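## Task

Move tube B (the green-capped one sitting in rack RK position C2) into bore C6 of mixer MX and push it fully down. Then start mixing with the mixer's START key and keep the tube seated until the green lamp on top of the mixer switches off. Do not grip any other tube, and leave every other tube fully seated where it is. Every station must remain upright and level on the bench mat. The result must hold without the robot supporting anything; at the end, open the gripper and move the arm away.

## Robot and tools

Robot: one arm with six revolute joints and a two-finger gripper, mounted on a base that may sit slightly tilted on the table. There is only this one arm, so each command row covers just it.

Scene frame: origin on the table surface directly under the arm base; +z up; looking along +x, +y points left. Camera calibrations use this frame, in metres.

Bench layout: the tube rack RK is closest to the base. Behind it, left to right: spectrophotometer SP, magnet block MG, dry block DB, balance BAL, mixer MX. Nothing is fastened, so any station can be shoved or tipped. For a station's grid, row A is the row nearest its front and column 1 is leftmost as seen from that front. START is a key on the mixer's slanted front face. A green lamp on top shows a run in progress; touching or holding the shaking block aborts the run and lights a red lamp, after which START must be pressed again. Pressing START mid-run has no effect. A loose object may occasionally get a short push from outside.

Tool execute_actions: argument actions is a list holding zero or one item. An empty list just reports the current state. A motion item is {"rows": [...], "steps": n}, n from 1 to 15 (default 15), each step lasting 1/30 s. rows holds 1 to 15 rows; each row drives one step, and the final row repeats if rows run out before steps. Each row is exactly 7 numbers: waist, shoulder, elbow, wrist pitch, wrist yaw, wrist roll, then gripper opening. The six joint numbers are absolute target angles in radians (same convention as the Joint positions line), not offsets. Stated ranges: waist -2.880 to 2.880, shoulder 0.000 to 3.142, elbow 0.000 to 3.019, wrist pitch -1.693 to 1.571, wrist yaw -1.571 to 1.571, wrist roll -2.094 to 2.094. True end stops can differ by up to 0.019 rad. A call is refused (nothing sent) if a target exceeds a range end by more than 0.019 rad and is further out than the joint's last reported angle. Targets past a real end are clipped there, and the result may print "joint sent to its limit" (possibly about an earlier move). The opening is a scale from -1 (closed) to +1 (fully open), absolute. A wait item is {"steps": n} with n up to 300; it counts from the previous result, and your thinking time is included. Optional pictures (true/false) controls whether camera images come back; by default they do.

Motion limits: per step each joint's target is held within a lead of its measured angle (waist 0.264, shoulder 0.32, elbow 0.276, wrist pitch 0.33, wrist yaw 0.186, wrist roll 0.522 rad), and the whole target is scaled back if it would put the gripper over 70 mm from where it is now. Distant targets therefore take several steps. Between calls the arm keeps heading for the last row sent until it settles or is blocked; after that only a new command pushes further. Very small moves of a few mm may not move the hand at all.

Gripping: grip_measured gives finger opening on the same -1..1 scale (Joint positions gives it in metres, 0.094 m fully open). Readings may be off by about 1 mm consistently within a scene. To hold something, command an opening below grip_measured: roughly 0.03 lower for a firm hold, less for a light one. Per-pad force tops out near 50 to 62 N, lower on very thin parts, with a brief spike at first contact.

Result lines: Joint positions and Joint velocities (six joints in order, rad and rad/s, then pad gap in m and m/s); joint torques (total drive output, with per-joint offset, scale and noise, nonzero even in free air); "joint command not followed" means a clearance check altered or blocked targets (mounting blocks and posts count as the arm); HELD marks steps where your row was partly or wholly not sent. MOTOR HOT appears from 85 °C when holding loads; at 100 °C an OVER-TEMPERATURE FAULT drops the arm, so don't hang loads for long, including while thinking.

Tool zoom_image: camera is cam_high, cam_low or cam_wrist; region is [x0, y0, x1, y1] in pixels of that camera's latest full image, origin top-left, at most 504 by 504. All three images are 504x504. cam_high and cam_low are fixed with given intrinsics and poses (small per-scene deviations possible); cam_wrist is a fisheye on the hand with no pose given.

Tool finished_scene: argument scene is the current scene number. Replying without any tool call ends everything.

Suggested order: look, locate tube B and the target bore, open, descend, grip the tube, lift clear, carry, lower into the bore and press it to the bottom, release, press START with the closed fingertips, wait for the green lamp to go out, then retreat with the gripper open. Avoid dropping or slipping tubes, slamming into anything, hard shoves, tipping stations, touching the shaking block during a run, and anything leaving the table.

Each tool is called as name([rows], argument=value, ...), one row to a line, values as JSON.

## Session

execute_actions(actions=[])

Scene clock: 0.00 s of 9600.00 s.
grip_measured=+1.000
Joint positions: [ 0.998  2.258  1.847 -1.05   0.252  2.02   0.094]
Joint velocities: [-0.015  0.005 -0.007 -0.007  0.051 -0.037  0.   ]
Joint torques (N m, as the arm reports them, + toward a larger angle): no reading

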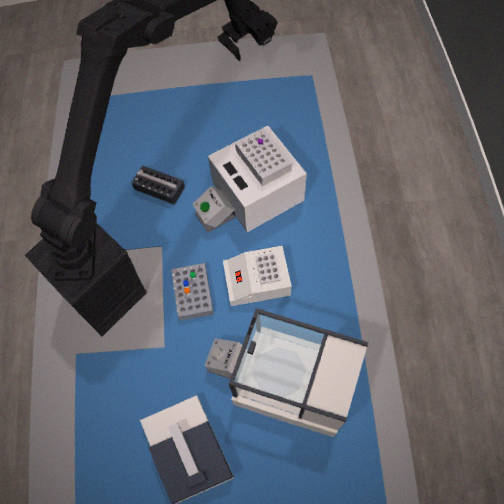

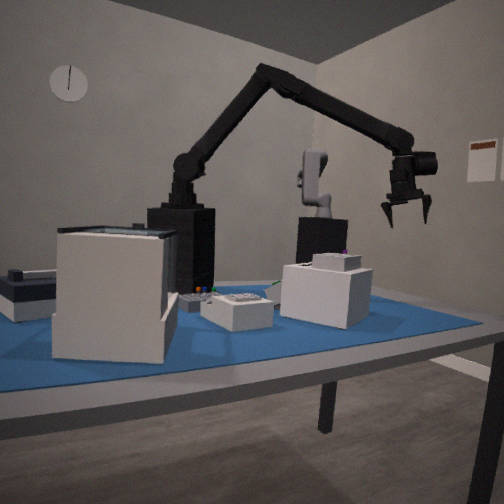

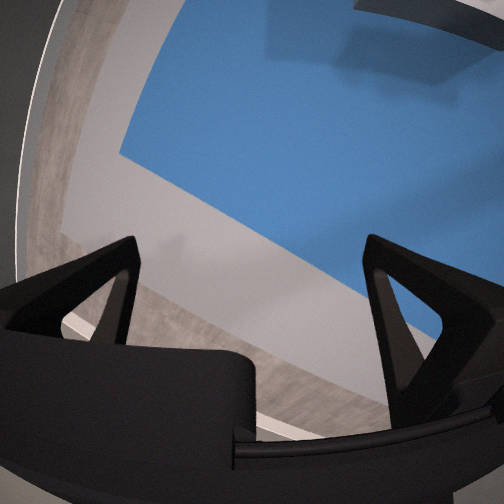

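zoom_image(camera="cam_high", region=[160, 250, 240, 330])

zoom_image(camera="cam_high", region=[190, 115, 320, 240])

zoom_image(camera="cam_low", region=[160, 50, 450, 260])

Region (160, 250, 240, 330) of cam_high's 504x504 image, scaled by 6.300, with more detail than that image has.

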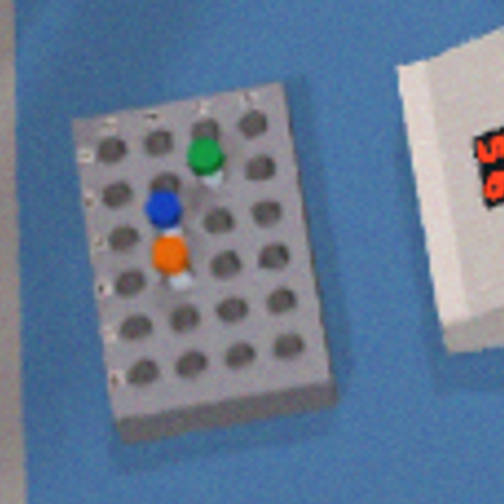

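Region (190, 115, 320, 240) of cam_high's 504x504 image, scaled by 3.877, with more detail than that image has; it fills the top 485 rows of this view, and the rest is white.

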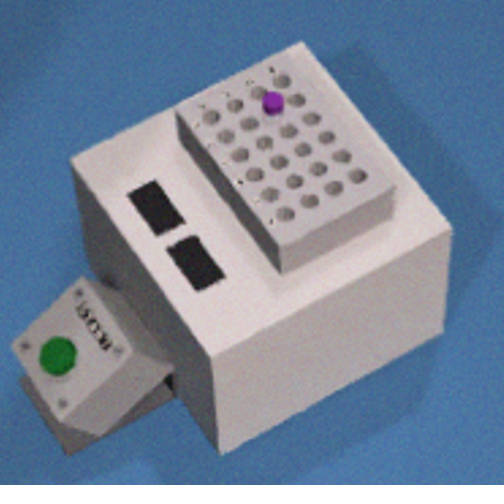

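Region (160, 50, 450, 260) of cam_low's 504x504 image, scaled by 1.738, with more detail than that image has; it fills the top 365 rows of this view, and the rest is white.

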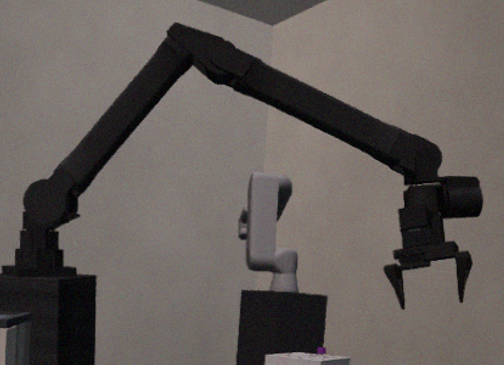

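execute_actions([
  {"rows":[[0.99,2.24,1.83,-1.05,0.24,1.95,0.9],[0.98,2.22,1.81,-1.05,0.23,1.87,0.8],[0.97,2.19,1.78,-1.04,0.22,1.79,0.7],[0.96,2.16,1.74,-1.04,0.2,1.7,0.6],[0.95,2.13,1.7,-1.03,0.18,1.61,0.5],[0.94,2.1,1.66,-1.03,0.16,1.52,0.4],[0.93,2.07,1.62,-1.02,0.14,1.43,0.3],[0.92,2.04,1.58,-1.02,0.12,1.34,0.2],[0.9,2.01,1.54,-1.01,0.1,1.25,0.1],[0.88,1.98,1.5,-1.01,0.08,1.16,0],[0.86,1.95,1.46,-1,0.06,1.07,-0.1],[0.84,1.92,1.42,-1,0.04,0.98,-0.2],[0.82,1.89,1.38,-0.99,0.02,0.89,-0.3],[0.8,1.86,1.34,-0.99,0,0.8,-0.4],[0.78,1.83,1.3,-0.98,0,0.71,-0.45]]},
], pictures=false)

execute_actions([
  {"rows":[[0.76,1.8,1.26,-0.98,0,0.62,-0.45],[0.74,1.77,1.22,-0.97,0,0.53,-0.45],[0.72,1.74,1.18,-0.97,0,0.44,-0.45],[0.7,1.71,1.14,-0.96,0,0.35,-0.45],[0.68,1.68,1.1,-0.96,0,0.26,-0.45],[0.65,1.65,1.06,-0.95,0,0.17,-0.45],[0.62,1.62,1.02,-0.95,0,0.08,-0.45],[0.59,1.59,0.98,-0.94,0,-0.01,-0.45],[0.56,1.56,0.94,-0.93,0,-0.1,-0.45],[0.53,1.53,0.9,-0.92,0,-0.19,-0.45],[0.5,1.5,0.86,-0.91,0,-0.28,-0.45],[0.47,1.47,0.82,-0.9,0,-0.37,-0.45],[0.44,1.45,0.78,-0.88,0,-0.45,-0.45],[0.41,1.43,0.74,-0.86,0,-0.52,-0.45],[0.38,1.42,0.7,-0.83,0,-0.58,-0.45]]},
], pictures=false)

execute_actions([
  {"rows":[[0.35,1.42,0.66,-0.8,0,-0.63,-0.45],[0.32,1.42,0.63,-0.77,0,-0.67,-0.45],[0.29,1.43,0.6,-0.73,0,-0.7,-0.45],[0.26,1.44,0.57,-0.69,0,-0.72,-0.45],[0.23,1.46,0.54,-0.64,0,-0.74,-0.45],[0.2,1.48,0.51,-0.59,0,-0.75,-0.45],[0.18,1.5,0.49,-0.55,0,-0.75,-0.45],[0.16,1.52,0.47,-0.51,0,-0.75,-0.45],[0.14,1.54,0.45,-0.47,0,-0.75,-0.45],[0.12,1.56,0.43,-0.43,0,-0.75,-0.45],[0.11,1.58,0.415,-0.39,0,-0.75,-0.45],[0.1,1.6,0.4,-0.355,0,-0.75,-0.45],[0.09,1.62,0.39,-0.325,0,-0.75,-0.45],[0.08,1.635,0.38,-0.3,0,-0.75,-0.45],[0.075,1.645,0.375,-0.277,0,-0.75,-0.45]]},
], pictures=false)

execute_actions([
  {"steps":15},
])

Scene clock: 20.70 s of 9600.00 s.
grip_measured=-0.421
Joint positions: [ 0.835  1.902  1.364 -1.007  0.008  1.077  0.027]
Joint velocities: [-0.767 -1.06  -1.057  0.193 -0.154 -2.425 -0.055]
Joint torques (N m, as the arm reports them, + toward a larger angle): [ -0.58 -20.57   7.95   0.58  -0.06  -0.06]
Steps of this call (steps 1 to 606: nothing new was sent; steps 607 to 621: all 15 steps of this action). Readings (joint positions):
607: [0.998 2.258 1.845 -1.050 0.247 2.010]
608: [0.997 2.255 1.837 -1.050 0.239 1.986]
610: [0.995 2.235 1.795 -1.047 0.214 1.905]
614: [0.971 2.140 1.634 -1.040 0.135 1.650]
621: the state above

Scene clock: 21.20 s of 9600.00 s.
grip_measured=-0.448
Joint positions: [ 0.436  1.455  0.763 -0.889  0.002 -0.242  0.026]
Joint velocities: [-0.943 -0.698 -1.096  0.598  0.095 -2.19  -0.   ]
Joint torques (N m, as the arm reports them, + toward a larger angle): [ -0.62 -11.22   7.18   0.45  -0.13   0.  ]
Steps of this call (steps 1 to 15: all 15 steps of this action). Readings (joint positions):
1: [0.809 1.866 1.327 -1.002 0.005 0.990]
2: [0.783 1.830 1.289 -0.996 0.004 0.902]
4: [0.733 1.763 1.211 -0.985 0.004 0.726]
8: [0.645 1.644 1.049 -0.966 0.002 0.370]
15: the state above

Scene clock: 21.70 s of 9600.00 s.
grip_measured=-0.448
Joint positions: [ 0.097  1.625  0.384 -0.349  0.002 -0.718  0.026]
Joint velocities: [-0.2    0.464 -0.305  0.769  0.007 -0.168 -0.001]
Joint torques (N m, as the arm reports them, + toward a larger angle): [ -1.22 -11.     3.67   0.49  -0.2   -0.07]
Steps of this call (steps 1 to 15: all 15 steps of this action). Readings (joint positions):
1: [0.404 1.435 0.725 -0.865 0.002 -0.316]
2: [0.373 1.421 0.688 -0.839 0.002 -0.384]
4: [0.314 1.415 0.621 -0.776 0.002 -0.497]
8: [0.204 1.469 0.505 -0.606 0.002 -0.639]
15: the state above

Scene clock: 22.20 s of 9600.00 s.
grip_measured=-0.448
Joint positions: [ 0.087  1.651  0.37  -0.294  0.002 -0.739  0.026]
Joint velocities: [ 0.005 -0.015  0.002  0.002  0.037 -0.066  0.   ]
Joint torques (N m, as the arm reports them, + toward a larger angle): [ -1.76 -10.22   3.11   0.63  -0.2   -0.12]
Steps of this call (steps 1 to 15: the robot went on to your last target). Readings (joint positions):
1: [0.091 1.639 0.376 -0.328 0.002 -0.723]
2: [0.088 1.647 0.372 -0.316 0.002 -0.726]
4: [0.087 1.651 0.370 -0.305 0.002 -0.731]
8: [0.087 1.651 0.370 -0.295 0.002 -0.736]
15: the state above

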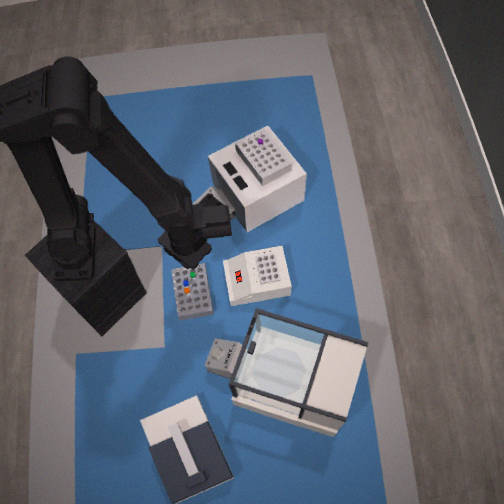

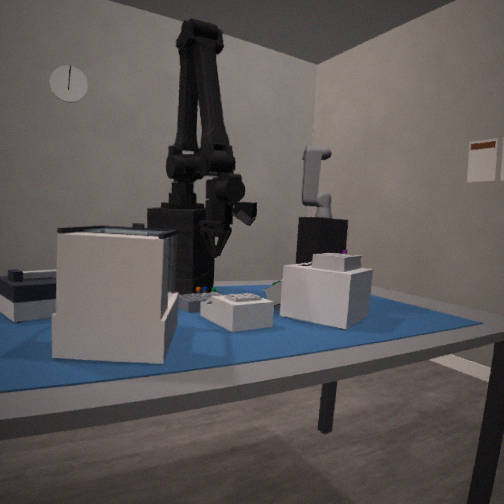

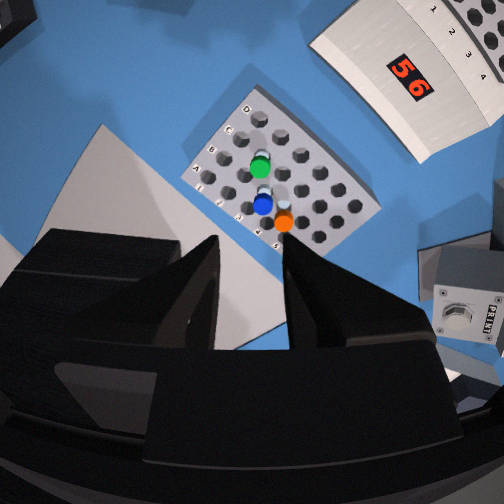

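execute_actions([
  {"rows":[[0.07,1.66,0.378,-0.265,0,-0.75,-0.45],[0.065,1.68,0.38,-0.25,0,-0.75,-0.45],[0.06,1.7,0.382,-0.232,0,-0.75,-0.45],[0.057,1.72,0.384,-0.214,0,-0.75,-0.45],[0.055,1.74,0.386,-0.196,0,-0.75,-0.45],[0.053,1.76,0.388,-0.178,0,-0.75,-0.45],[0.053,1.78,0.39,-0.16,0,-0.75,-0.45],[0.053,1.8,0.392,-0.142,0,-0.75,-0.45],[0.053,1.82,0.394,-0.124,0,-0.75,-0.45],[0.053,1.835,0.396,-0.11,0,-0.75,-0.45],[0.053,1.842,0.397,-0.102,0,-0.75,-0.45]]},
], pictures=false)

execute_actions([
  {"steps":8},
])

zoom_image(camera="cam_low", region=[175, 255, 255, 315])

Scene clock: 27.20 s of 9600.00 s.
grip_measured=-0.448
Joint positions: [ 0.067  1.846  0.386 -0.123  0.001 -0.74   0.026]
Joint velocities: [-0.005 -0.015 -0.002  0.032  0.037  0.022 -0.001]
Joint torques (N m, as the arm reports them, + toward a larger angle): [ -1.89 -11.16   2.16   0.6   -0.19  -0.08]
Steps of this call (steps 1 to 15: the robot went on to your last target; steps 16 to 135: nothing new was sent; steps 136 to 150: all 15 steps of this action). Readings (joint positions):
136: [0.087 1.651 0.370 -0.292 0.002 -0.740]
137: [0.086 1.653 0.370 -0.285 0.001 -0.740]
139: [0.081 1.671 0.370 -0.258 0.001 -0.740]
143: [0.068 1.754 0.376 -0.191 0.001 -0.740]
150: the state above

Scene clock: 27.47 s of 9600.00 s.
grip_measured=-0.448
Joint positions: [ 0.067  1.846  0.388 -0.118  0.001 -0.74   0.026]
Joint velocities: [-0.015  0.005 -0.007 -0.012 -0.037 -0.022 -0.001]
Joint torques (N m, as the arm reports them, + toward a larger angle): [ -1.94 -11.16   1.93   0.57  -0.2   -0.09]
Steps of this call (steps 1 to 8: the robot went on to your last target). Readings (joint positions):
1: [0.067 1.846 0.386 -0.122 0.001 -0.740]
2: [0.067 1.846 0.387 -0.120 0.001 -0.740]
4: [0.067 1.846 0.387 -0.119 0.001 -0.740]
8: the state above

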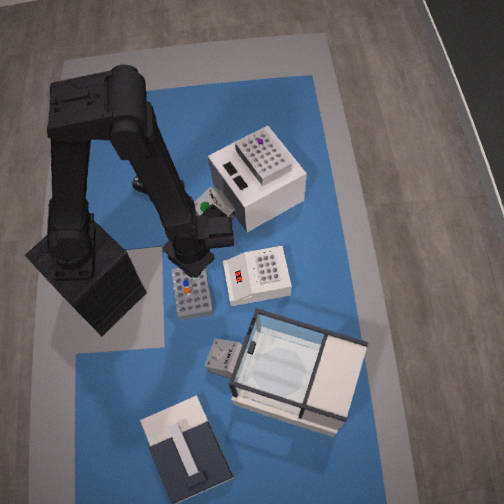

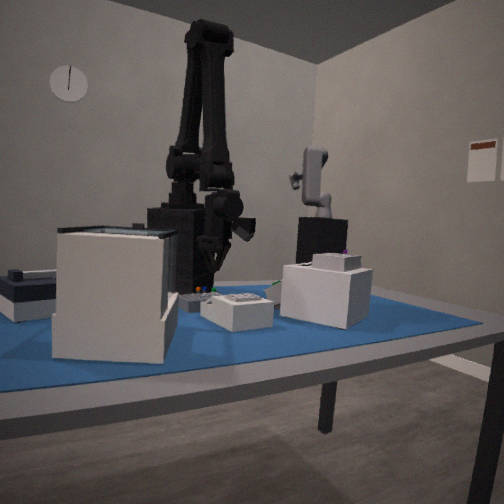

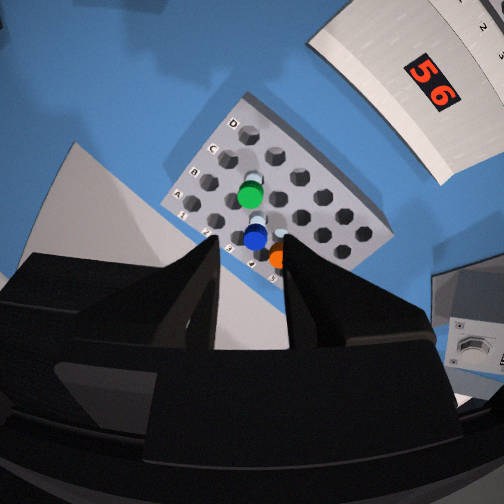

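Region (175, 255, 255, 315) of cam_low's 504x504 image, scaled by 6.300, with more detail than that image has; it fills the top 378 rows of this view, and the rest is white.

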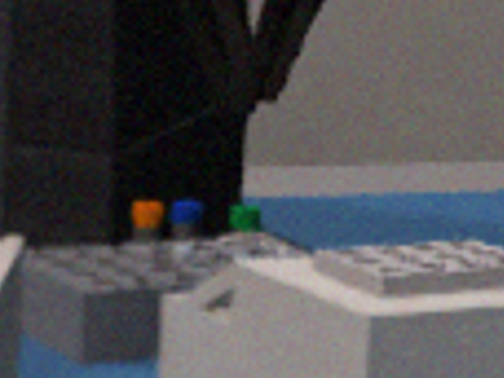

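execute_actions(actions=[])

Scene clock: 36.00 s of 9600.00 s.
grip_measured=-0.448
Joint positions: [ 0.067  1.846  0.388 -0.118  0.001 -0.74   0.026]
Joint velocities: [-0.005 -0.005  0.007  0.007  0.007  0.007 -0.001]
Joint torques (N m, as the arm reports them, + toward a larger angle): [ -1.84 -11.29   1.84   0.59  -0.2   -0.09]
Steps of this call (steps 1 to 15: the robot went on to your last target; steps 16 to 256: nothing new was sent). Readings (joint positions):
1: [0.067 1.846 0.388 -0.118 0.001 -0.740]
2: [0.067 1.846 0.388 -0.118 0.001 -0.740]
4: [0.067 1.846 0.388 -0.118 0.001 -0.740]
8: [0.067 1.846 0.388 -0.118 0.001 -0.740]
256: the state above
The arm was judged still, so your last target was given up. Only a new action makes it travel on or press farther. Fingers that are still opening or closing keep moving.

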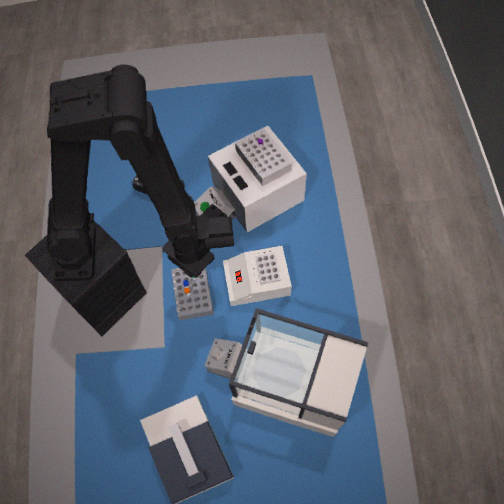

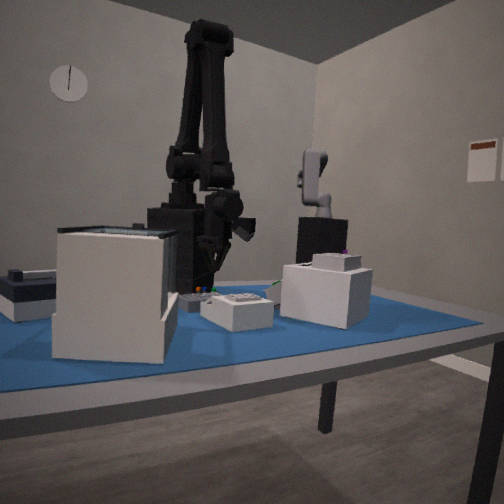

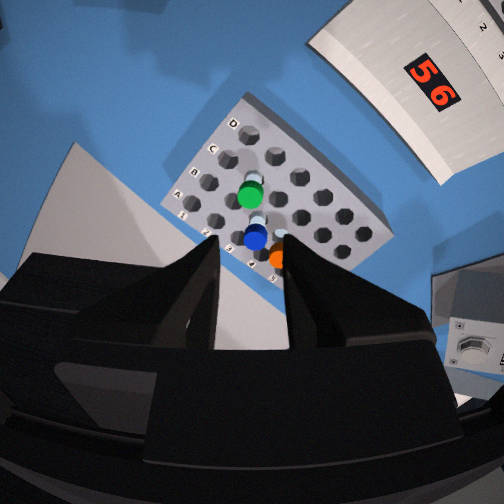

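execute_actions([
  {"rows":[[0.053,1.88,0.402,-0.075,0,-0.75,-0.45],[0.053,1.88,0.402,-0.075,0,-0.75,-0.45],[0.053,1.92,0.408,-0.04,0,-0.75,-0.45],[0.053,1.92,0.408,-0.04,0,-0.75,-0.45],[0.053,1.955,0.414,-0.01,0,-0.75,-0.45],[0.053,1.955,0.414,-0.01,0,-0.75,-0.45],[0.053,1.99,0.42,0.024,0,-0.75,-0.45]]},
])

execute_actions(actions=[])

zoom_image(camera="cam_low", region=[175,255,255,315])

Scene clock: 40.53 s of 9600.00 s.
grip_measured=-0.448
Joint positions: [ 0.067  1.994  0.418  0.007  0.001 -0.74   0.026]
Joint velocities: [-0.005 -0.005  0.012  0.007 -0.007  0.007 -0.   ]
Joint torques (N m, as the arm reports them, + toward a larger angle): [ -2.02 -11.51   0.26   0.57  -0.17  -0.09]
Steps of this call (steps 1 to 121: nothing new was sent; steps 122 to 136: all 15 steps of this action). Readings (joint positions):
122: [0.067 1.849 0.388 -0.113 0.001 -0.740]
123: [0.067 1.854 0.389 -0.105 0.001 -0.740]
125: [0.067 1.880 0.394 -0.077 0.001 -0.740]
129: [0.067 1.960 0.412 -0.015 0.001 -0.740]
136: the state above

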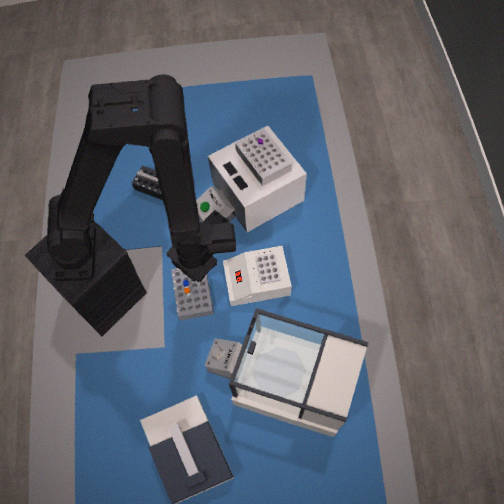

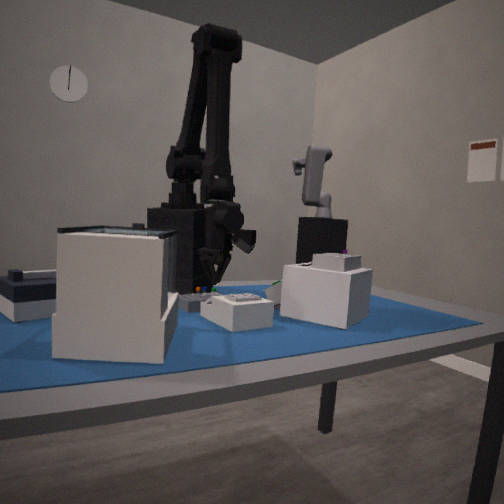

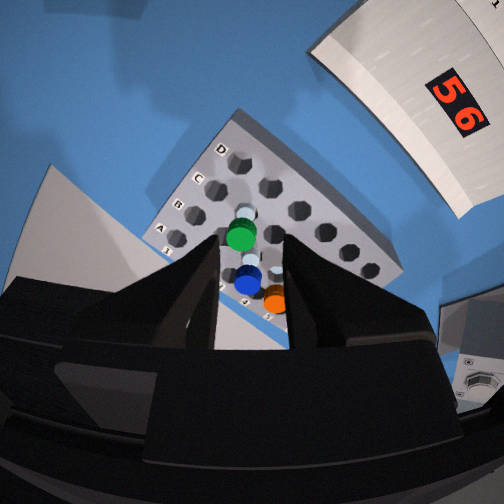

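Scene clock: 40.53 s of 9600.00 s.
grip_measured=-0.448
Joint positions: [ 0.067  1.994  0.418  0.007  0.001 -0.74   0.026]
Joint velocities: [-0.005 -0.005  0.012  0.007 -0.007  0.007 -0.   ]
Joint torques (N m, as the arm reports them, + toward a larger angle): [ -2.02 -11.51   0.26   0.57  -0.17  -0.09]

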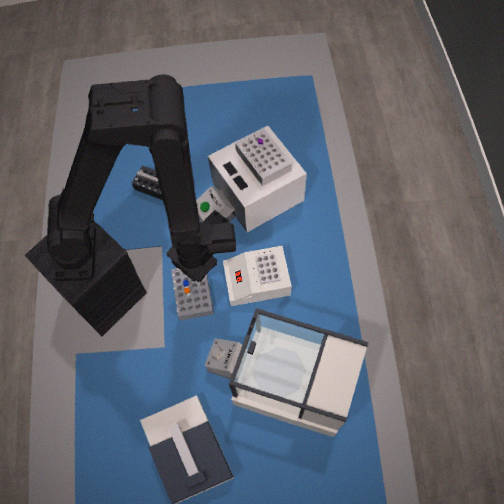

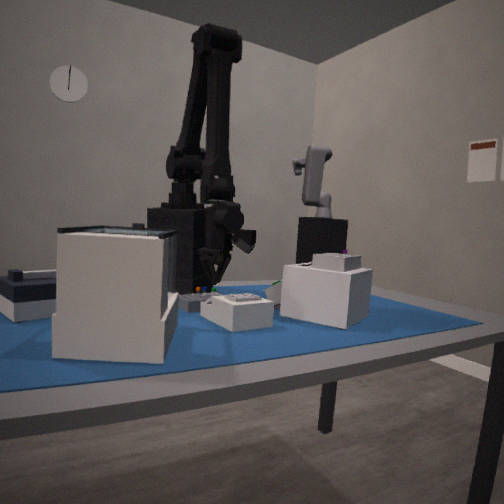

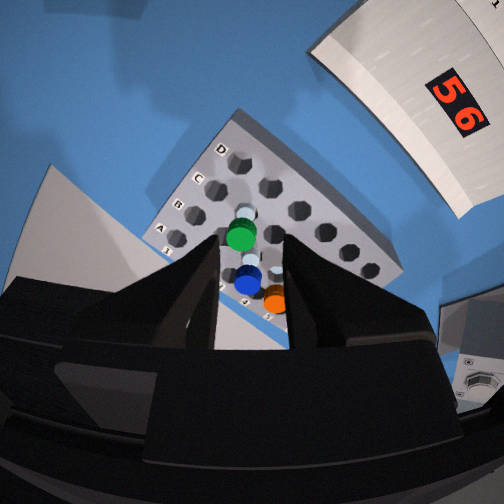

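Region (175, 255, 255, 315) of cam_low's 504x504 image, scaled by 6.300, with more detail than that image has; it fills the top 378 rows of this view, and the rest is white.

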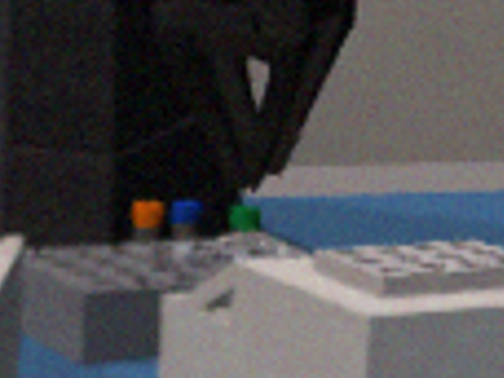

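execute_actions([
  {"rows":[[0.08,1.99,0.41,0.024,0,-0.75,-0.45],[0.094,1.99,0.41,0.024,0,-0.75,-0.45],[0.094,1.99,0.41,0.024,0,-0.75,-0.45],[0.094,1.99,0.41,0.024,0,-0.75,-0.45],[0.094,2.01,0.415,0.04,0,-0.75,-0.45],[0.094,2.01,0.417,0.04,0,-0.75,-0.45],[0.094,2.035,0.423,0.058,0,-0.75,-0.45]]},
])

Scene clock: 46.50 s of 9600.00 s.
grip_measured=-0.448
Joint positions: [ 0.079  2.031  0.42   0.04   0.001 -0.74   0.026]
Joint velocities: [-0.015 -0.005  0.012  0.012 -0.066  0.066 -0.   ]
Joint torques (N m, as the arm reports them, + toward a larger angle): [  0.53 -11.42   0.25   0.65  -0.18  -0.09]
Steps of this call (steps 1 to 15: the robot went on to your last target; steps 16 to 164: nothing new was sent; steps 165 to 179: all 15 steps of this action). Readings (joint positions):
165: [0.067 1.994 0.418 0.007 0.001 -0.740]
166: [0.068 1.994 0.418 0.007 0.001 -0.740]
168: [0.073 1.994 0.418 0.007 0.001 -0.740]
172: [0.079 2.007 0.418 0.031 0.001 -0.740]
179: the state above

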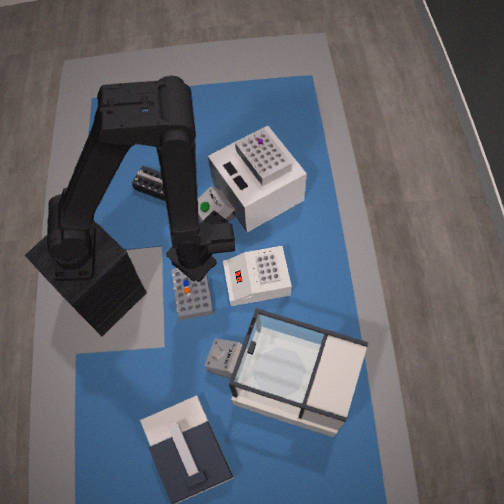

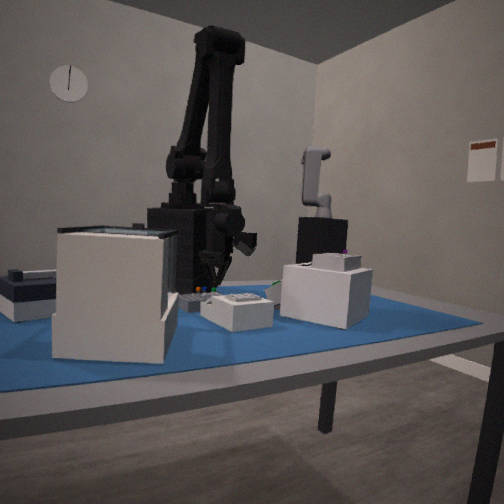

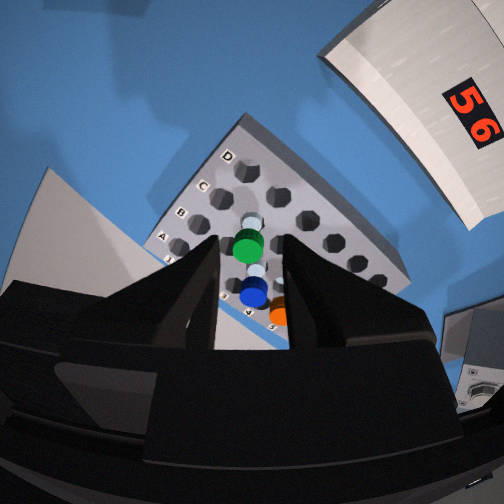

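execute_actions([
  {"rows":[[0.097,2.05,0.426,0.068,0,-0.75,-0.45],[0.097,2.05,0.426,0.068,0,-0.75,-0.45],[0.097,2.07,0.429,0.08,0,-0.75,-0.45],[0.097,2.07,0.429,0.08,0,-0.75,-0.45],[0.097,2.088,0.433,0.096,0,-0.75,-0.45]]},
])

zoom_image(camera="cam_low", region=[175,255,255,315])

Scene clock: 48.80 s of 9600.00 s.
grip_measured=-0.448
Joint positions: [ 0.081  2.085  0.429  0.079  0.001 -0.74   0.026]
Joint velocities: [-0.024 -0.005 -0.017 -0.012 -0.051  0.022 -0.   ]
Joint torques (N m, as the arm reports them, + toward a larger angle): [  0.85 -11.67  -0.19   0.63  -0.18  -0.09]
Steps of this call (steps 1 to 15: the robot went on to your last target; steps 16 to 54: nothing new was sent; steps 55 to 69: all 15 steps of this action). Readings (joint positions):
55: [0.079 2.031 0.420 0.043 0.001 -0.740]
56: [0.080 2.034 0.420 0.046 0.001 -0.740]
58: [0.080 2.045 0.422 0.056 0.001 -0.740]
62: [0.081 2.079 0.429 0.077 0.001 -0.740]
69: the state above

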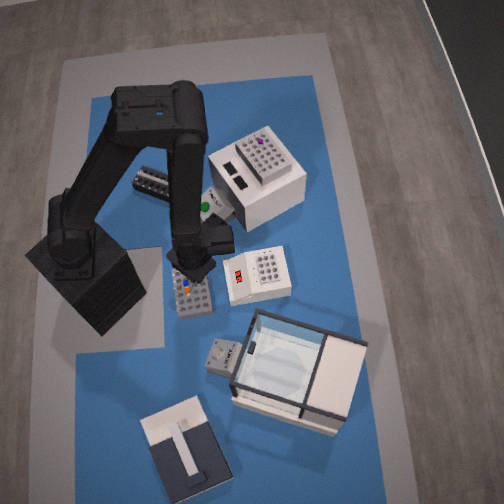

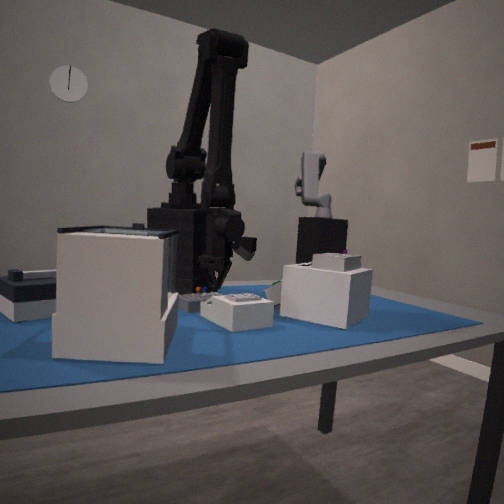

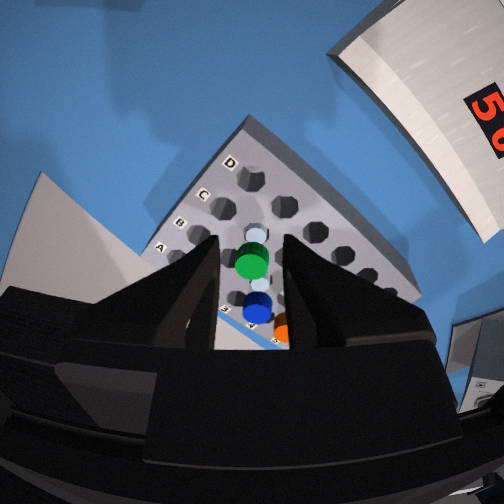

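Region (175, 255, 255, 315) of cam_low's 504x504 image, scaled by 6.300, with more detail than that image has; it fills the top 378 rows of this view, and the rest is white.

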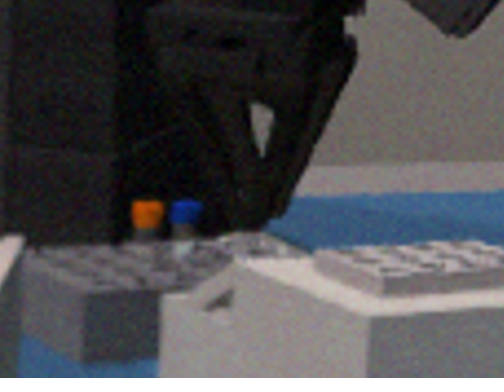

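Good. Close.

execute_actions([
  {"rows":[[0.097,2.088,0.433,0.096,0,-0.75,-0.55],[0.097,2.088,0.433,0.096,0,-0.75,-0.62],[0.097,2.088,0.433,0.096,0,-0.75,-0.68],[0.097,2.088,0.433,0.096,0,-0.75,-0.72],[0.097,2.088,0.433,0.096,0,-0.75,-0.74],[0.097,2.088,0.433,0.096,0,-0.75,-0.76],[0.097,2.088,0.433,0.096,0,-0.75,-0.77],[0.097,2.088,0.433,0.096,0,-0.75,-0.78],[0.097,2.088,0.433,0.096,0,-0.75,-0.79],[0.097,2.088,0.433,0.096,0,-0.75,-0.80]]},
])

Scene clock: 51.57 s of 9600.00 s.
grip_measured=-0.783
Joint positions: [ 0.081  2.085  0.429  0.079  0.001 -0.74   0.01 ]
Joint velocities: [-0.015 -0.024 -0.002 -0.002  0.11   0.037  0.   ]
Joint torques (N m, as the arm reports them, + toward a larger angle): [  0.8  -11.6   -0.29   0.63  -0.18  -0.09]
Steps of this call (steps 1 to 15: the robot went on to your last target; steps 16 to 68: nothing new was sent; steps 69 to 83: all 15 steps of this action). Readings (joint positions):
69: [0.081 2.085 0.429 0.079 0.001 -0.740]
70: [0.081 2.085 0.429 0.079 0.001 -0.740]
72: [0.081 2.085 0.429 0.079 0.001 -0.740]
76: [0.081 2.085 0.429 0.079 0.001 -0.740]
83: the state above

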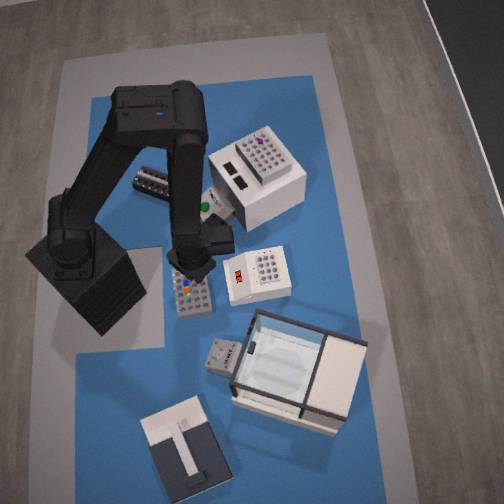

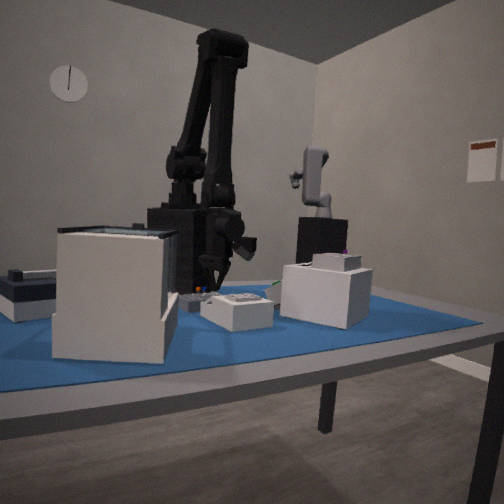

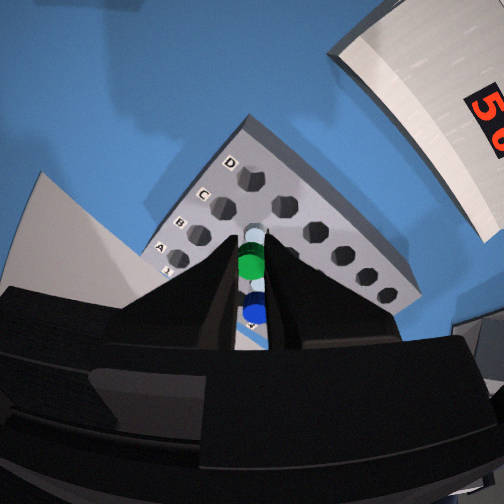

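execute_actions([
  {"rows":[[0.097,2.055,0.425,0.058,0,-0.75,-0.805],[0.097,2.04,0.422,0.047,0,-0.75,-0.805],[0.097,2.025,0.42,0.035,0,-0.75,-0.805],[0.097,2.01,0.417,0.023,0,-0.75,-0.805],[0.097,1.995,0.414,0.011,0,-0.75,-0.805],[0.097,1.98,0.412,0,0,-0.75,-0.805],[0.097,1.965,0.409,-0.013,0,-0.75,-0.805],[0.097,1.95,0.406,-0.026,0,-0.75,-0.805],[0.097,1.935,0.403,-0.039,0,-0.75,-0.805],[0.097,1.92,0.401,-0.052,0,-0.75,-0.805],[0.097,1.9,0.398,-0.069,0,-0.75,-0.805],[0.097,1.88,0.395,-0.086,0,-0.75,-0.805],[0.097,1.86,0.392,-0.103,0,-0.75,-0.805],[0.097,1.84,0.39,-0.12,0,-0.75,-0.805],[0.097,1.82,0.387,-0.137,0,-0.75,-0.805]]},
])

Scene clock: 54.80 s of 9600.00 s.
grip_measured=-0.786
Joint positions: [ 0.081  1.869  0.397 -0.09   0.001 -0.74   0.01 ]
Joint velocities: [-0.015 -0.591 -0.12  -0.486 -0.007 -0.022 -0.   ]
Joint torques (N m, as the arm reports them, + toward a larger angle): [  0.54 -12.18   0.52  -0.2   -0.17  -0.08]
Steps of this call (steps 1 to 15: the robot went on to your last target; steps 16 to 82: nothing new was sent; steps 83 to 97: all 15 steps of this action). Readings (joint positions):
83: [0.081 2.084 0.429 0.078 0.001 -0.740]
84: [0.081 2.080 0.429 0.073 0.001 -0.740]
86: [0.081 2.061 0.428 0.055 0.001 -0.740]
90: [0.081 1.995 0.417 0.010 0.001 -0.740]
97: the state above

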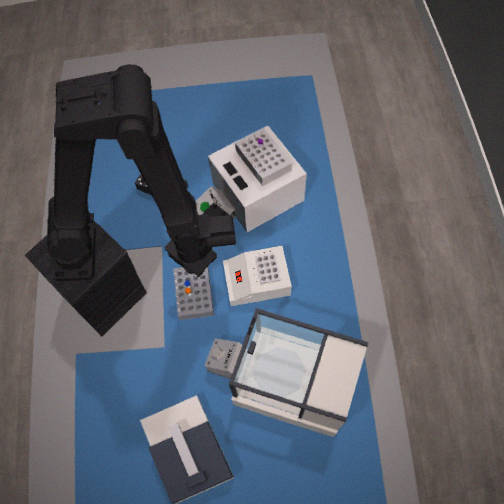

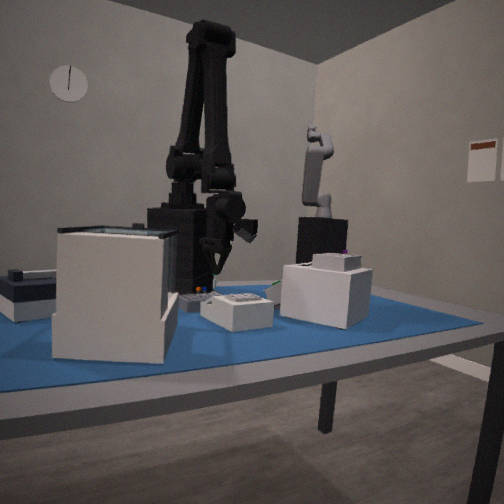

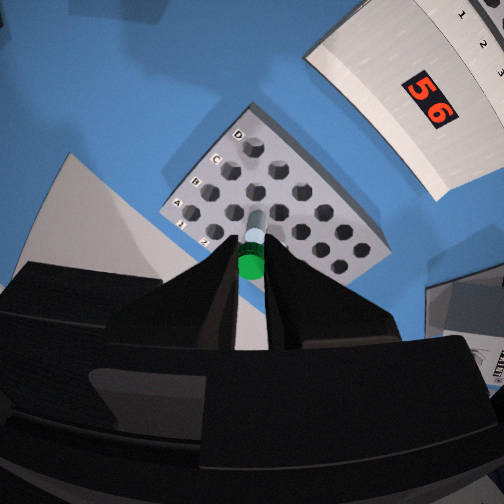

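execute_actions([
  {"rows":[[0.1,1.78,0.40,-0.19,0,-0.72,-0.805],[0.11,1.74,0.41,-0.24,0,-0.68,-0.805],[0.12,1.70,0.42,-0.29,0,-0.63,-0.805],[0.14,1.66,0.435,-0.345,0,-0.58,-0.805],[0.16,1.62,0.45,-0.40,0,-0.53,-0.805],[0.18,1.58,0.465,-0.455,0,-0.48,-0.805],[0.2,1.54,0.48,-0.51,0,-0.43,-0.805],[0.22,1.50,0.5,-0.57,0,-0.38,-0.805],[0.24,1.46,0.52,-0.63,0,-0.33,-0.805],[0.26,1.42,0.54,-0.69,0,-0.28,-0.805],[0.28,1.38,0.56,-0.74,0,-0.23,-0.805],[0.3,1.35,0.58,-0.79,0,-0.18,-0.805],[0.32,1.32,0.6,-0.83,0,-0.13,-0.805],[0.34,1.30,0.62,-0.87,0,-0.08,-0.805],[0.36,1.28,0.64,-0.90,0,-0.03,-0.805]]},
], pictures=false)

execute_actions([
  {"rows":[[0.375,1.28,0.67,-0.91,0,0.01,-0.805],[0.39,1.29,0.7,-0.92,0,0.01,-0.805],[0.4,1.31,0.73,-0.92,0,0.01,-0.805],[0.41,1.33,0.76,-0.92,0,0.01,-0.805],[0.42,1.36,0.79,-0.92,0,0.01,-0.805],[0.43,1.39,0.82,-0.92,0,0.01,-0.805],[0.44,1.42,0.85,-0.91,0,0.01,-0.805],[0.45,1.45,0.88,-0.9,0,0.01,-0.805],[0.46,1.48,0.91,-0.89,0,0.01,-0.805],[0.47,1.51,0.94,-0.88,0,0.01,-0.805],[0.48,1.54,0.97,-0.87,0,0.01,-0.805],[0.485,1.57,1.0,-0.86,0,0.01,-0.805],[0.49,1.6,1.03,-0.85,0,0.01,-0.805],[0.49,1.63,1.055,-0.83,0,0.01,-0.805],[0.49,1.65,1.07,-0.81,0,0.01,-0.805]]},
], pictures=false)

execute_actions([
  {"steps":12},
])

Scene clock: 62.87 s of 9600.00 s.
grip_measured=-0.786
Joint positions: [ 0.314  1.315  0.585 -0.81   0.001 -0.238  0.01 ]
Joint velocities: [ 0.542 -0.806  0.54  -1.116 -0.051  1.37   0.   ]
Joint torques (N m, as the arm reports them, + toward a larger angle): [-0.02 -8.11  8.7  -0.18 -0.14  0.1 ]
Steps of this call (steps 1 to 30: the robot went on to your last target; steps 31 to 227: nothing new was sent; steps 228 to 242: all 15 steps of this action). Readings (joint positions):
228: [0.081 1.819 0.392 -0.133 0.001 -0.738]
229: [0.083 1.810 0.394 -0.161 0.001 -0.730]
231: [0.094 1.763 0.400 -0.245 0.001 -0.690]
235: [0.166 1.592 0.439 -0.455 0.001 -0.554]
242: the state above

Scene clock: 63.37 s of 9600.00 s.
grip_measured=-0.786
Joint positions: [ 0.475  1.605  0.996 -0.857  0.001 -0.009  0.01 ]
Joint velocities: [ 0.122  0.825  0.701  0.496  0.022  0.081 -0.001]
Joint torques (N m, as the arm reports them, + toward a larger angle): [  0.18 -15.88  10.47   0.77  -0.12   0.14]
Steps of this call (steps 1 to 15: all 15 steps of this action). Readings (joint positions):
1: [0.333 1.292 0.604 -0.843 0.001 -0.192]
2: [0.351 1.278 0.624 -0.868 0.001 -0.153]
4: [0.381 1.279 0.671 -0.896 0.001 -0.098]
8: [0.420 1.372 0.791 -0.905 0.001 -0.040]
15: the state above

Scene clock: 63.77 s of 9600.00 s.
grip_measured=-0.786
Joint positions: [ 0.482  1.663  1.038 -0.82   0.001 -0.001  0.01 ]
Joint velocities: [-0.015 -0.015  0.002 -0.012  0.007 -0.007 -0.001]
Joint torques (N m, as the arm reports them, + toward a larger angle): [  0.46 -16.99  10.28   0.71  -0.11   0.15]
Steps of this call (steps 1 to 12: the robot went on to your last target). Readings (joint positions):
1: [0.479 1.630 1.016 -0.842 0.001 -0.007]
2: [0.481 1.649 1.030 -0.830 0.001 -0.006]
4: [0.482 1.664 1.037 -0.820 0.001 -0.004]
8: [0.482 1.663 1.038 -0.820 0.001 -0.002]
12: the state above

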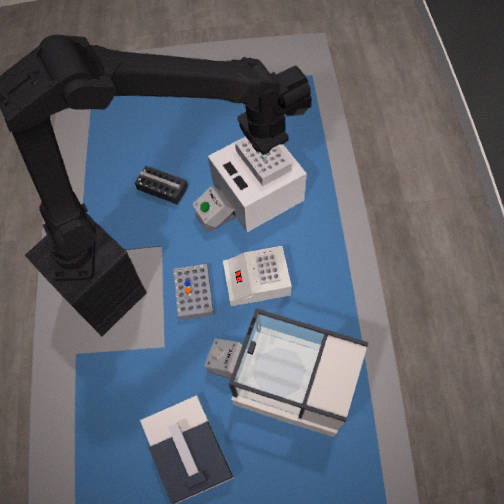

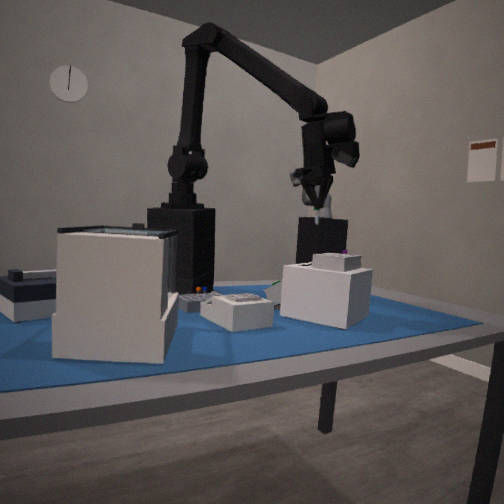

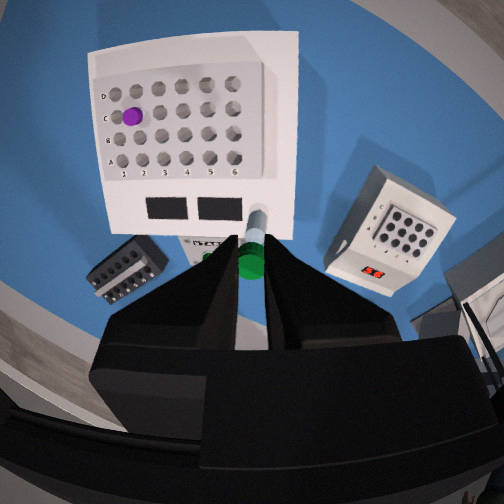

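execute_actions([
  {"rows":[[0.495,1.66,1.065,-0.795,0,0.01,-0.805],[0.5,1.67,1.06,-0.78,0,0.01,-0.805],[0.505,1.68,1.055,-0.765,0,0.01,-0.805],[0.51,1.69,1.05,-0.75,0,0.01,-0.805],[0.515,1.70,1.045,-0.735,0,0.01,-0.805],[0.52,1.71,1.04,-0.72,0,0.01,-0.805],[0.52,1.72,1.035,-0.705,0,0.01,-0.805],[0.52,1.73,1.03,-0.69,0,0.01,-0.805]]},
])

zoom_image(camera="cam_low", region=[280,170,390,280])

Scene clock: 68.10 s of 9600.00 s.
grip_measured=-0.786
Joint positions: [ 0.509  1.732  1.024 -0.711  0.001 -0.     0.01 ]
Joint velocities: [-0.015 -0.005 -0.022 -0.012 -0.081 -0.037 -0.   ]
Joint torques (N m, as the arm reports them, + toward a larger angle): [  0.73 -16.14   7.97   1.05  -0.11   0.12]
Steps of this call (steps 1 to 30: the robot went on to your last target; steps 31 to 115: nothing new was sent; steps 116 to 130: all 15 steps of this action). Readings (joint positions):
116: [0.482 1.663 1.038 -0.819 0.001 -0.001]
117: [0.482 1.663 1.038 -0.815 0.001 -0.001]
119: [0.483 1.666 1.038 -0.795 0.001 -0.000]
123: [0.497 1.692 1.037 -0.736 0.001 -0.000]
130: the state above

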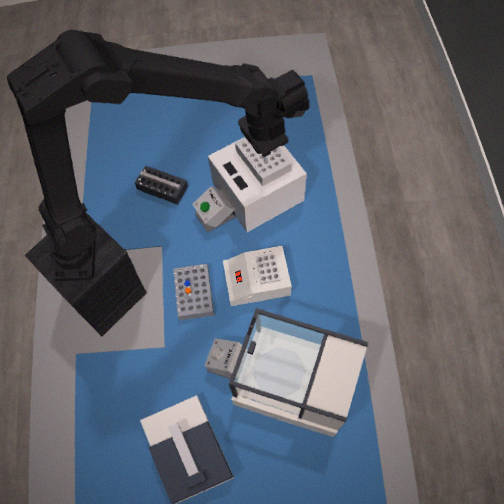

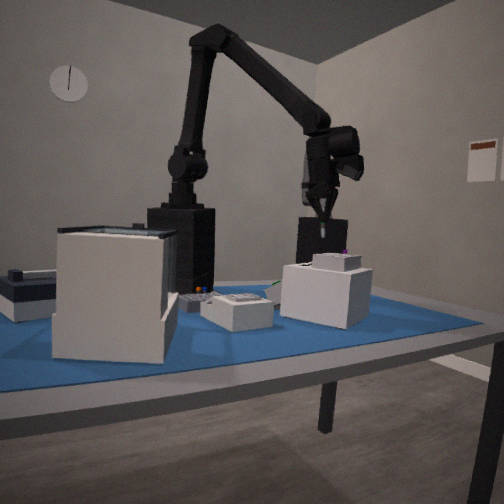

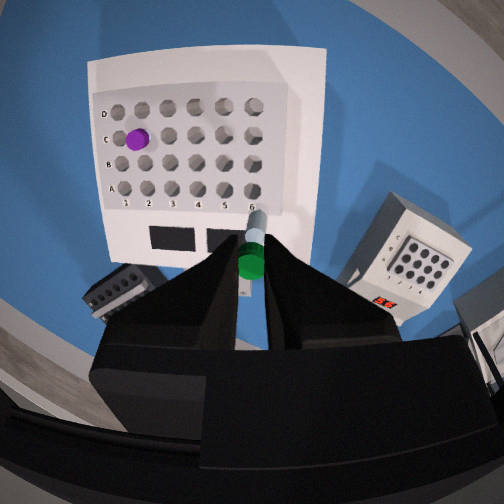

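Region (280, 170, 390, 280) of cam_low's 504x504 image, scaled by 4.582, with more detail than that image has.

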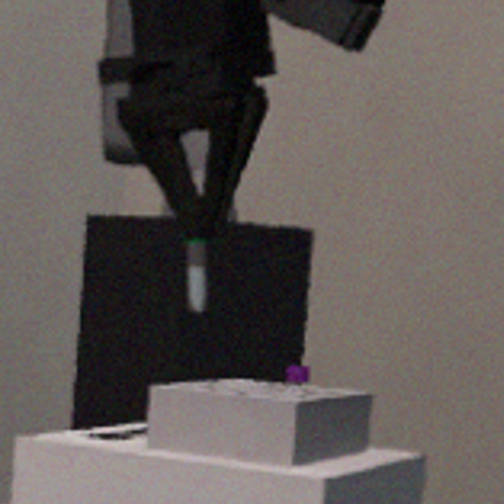

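execute_actions([
  {"rows":[[0.52,1.74,1.05,-0.69,0,0.01,-0.805],[0.52,1.75,1.062,-0.69,0,0.01,-0.805],[0.52,1.76,1.074,-0.685,0,0.01,-0.805],[0.52,1.77,1.084,-0.68,0,0.01,-0.805],[0.52,1.78,1.092,-0.676,0,0.01,-0.805],[0.52,1.79,1.1,-0.672,0,0.01,-0.805],[0.52,1.80,1.106,-0.668,0,0.01,-0.805],[0.52,1.81,1.11,-0.664,0,0.01,-0.805],[0.52,1.82,1.11,-0.66,0,0.01,-0.805]]},
])

zoom_image(camera="cam_low", region=[280,170,390,280])

zoom_image(camera="cam_wrist", region=[190,140,330,280])

Scene clock: 73.13 s of 9600.00 s.
grip_measured=-0.786
Joint positions: [ 0.509  1.821  1.073 -0.677  0.001 -0.     0.01 ]
Joint velocities: [0.005 0.005 0.002 0.002 0.022 0.037 0.   ]
Joint torques (N m, as the arm reports them, + toward a larger angle): [  0.9  -17.83  10.15   0.99  -0.13   0.12]
Steps of this call (steps 1 to 15: the robot went on to your last target; steps 16 to 136: nothing new was sent; steps 137 to 151: all 15 steps of this action). Readings (joint positions):
137: [0.509 1.732 1.024 -0.709 0.001 -0.000]
138: [0.509 1.733 1.024 -0.709 0.001 -0.000]
140: [0.509 1.739 1.028 -0.707 0.001 -0.000]
144: [0.509 1.777 1.057 -0.692 0.001 -0.000]
151: the state above

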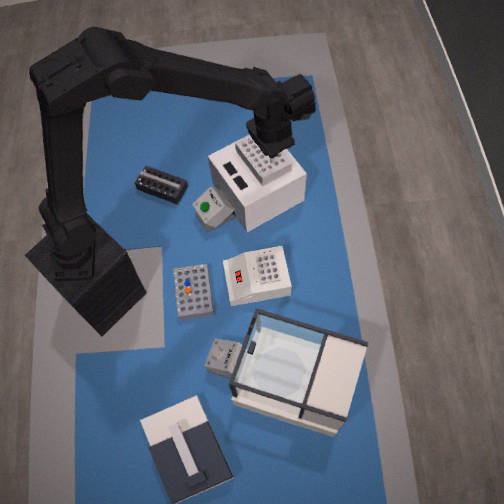

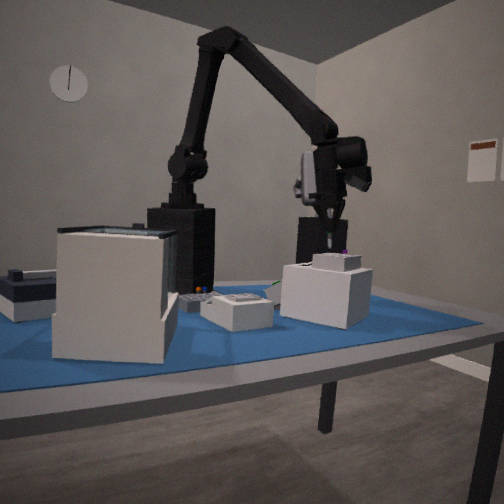

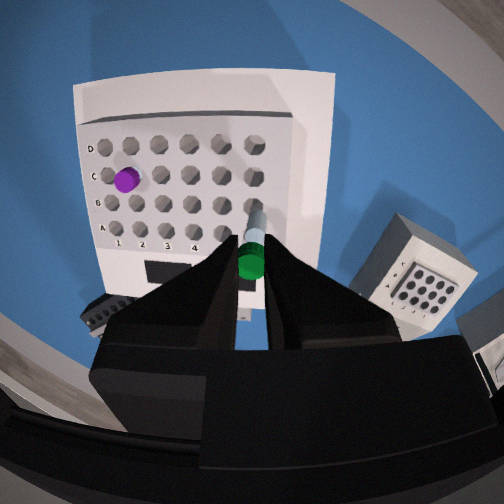

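Region (280, 170, 390, 280) of cam_low's 504x504 image, scaled by 4.582, with more detail than that image has.

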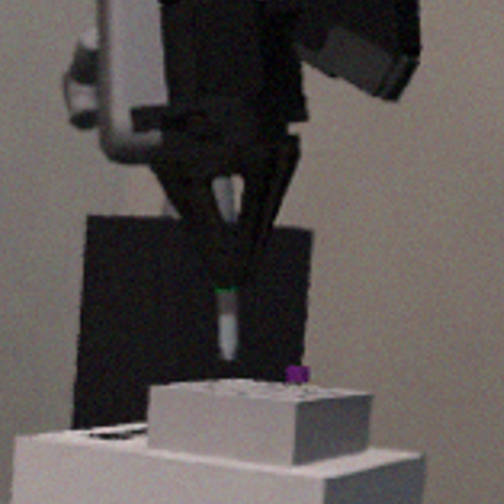

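Region (190, 140, 330, 280) of cam_wrist's 504x504 image, scaled by 3.600, with more detail than that image has.

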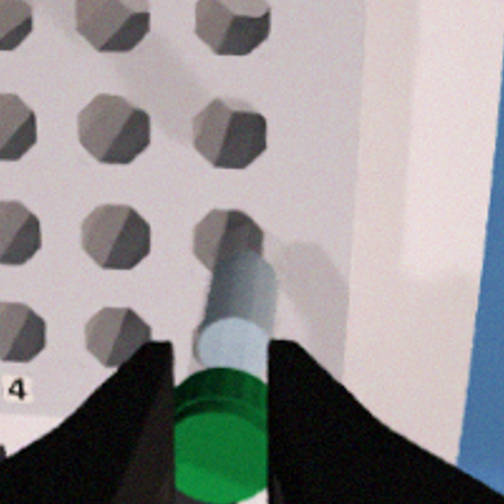

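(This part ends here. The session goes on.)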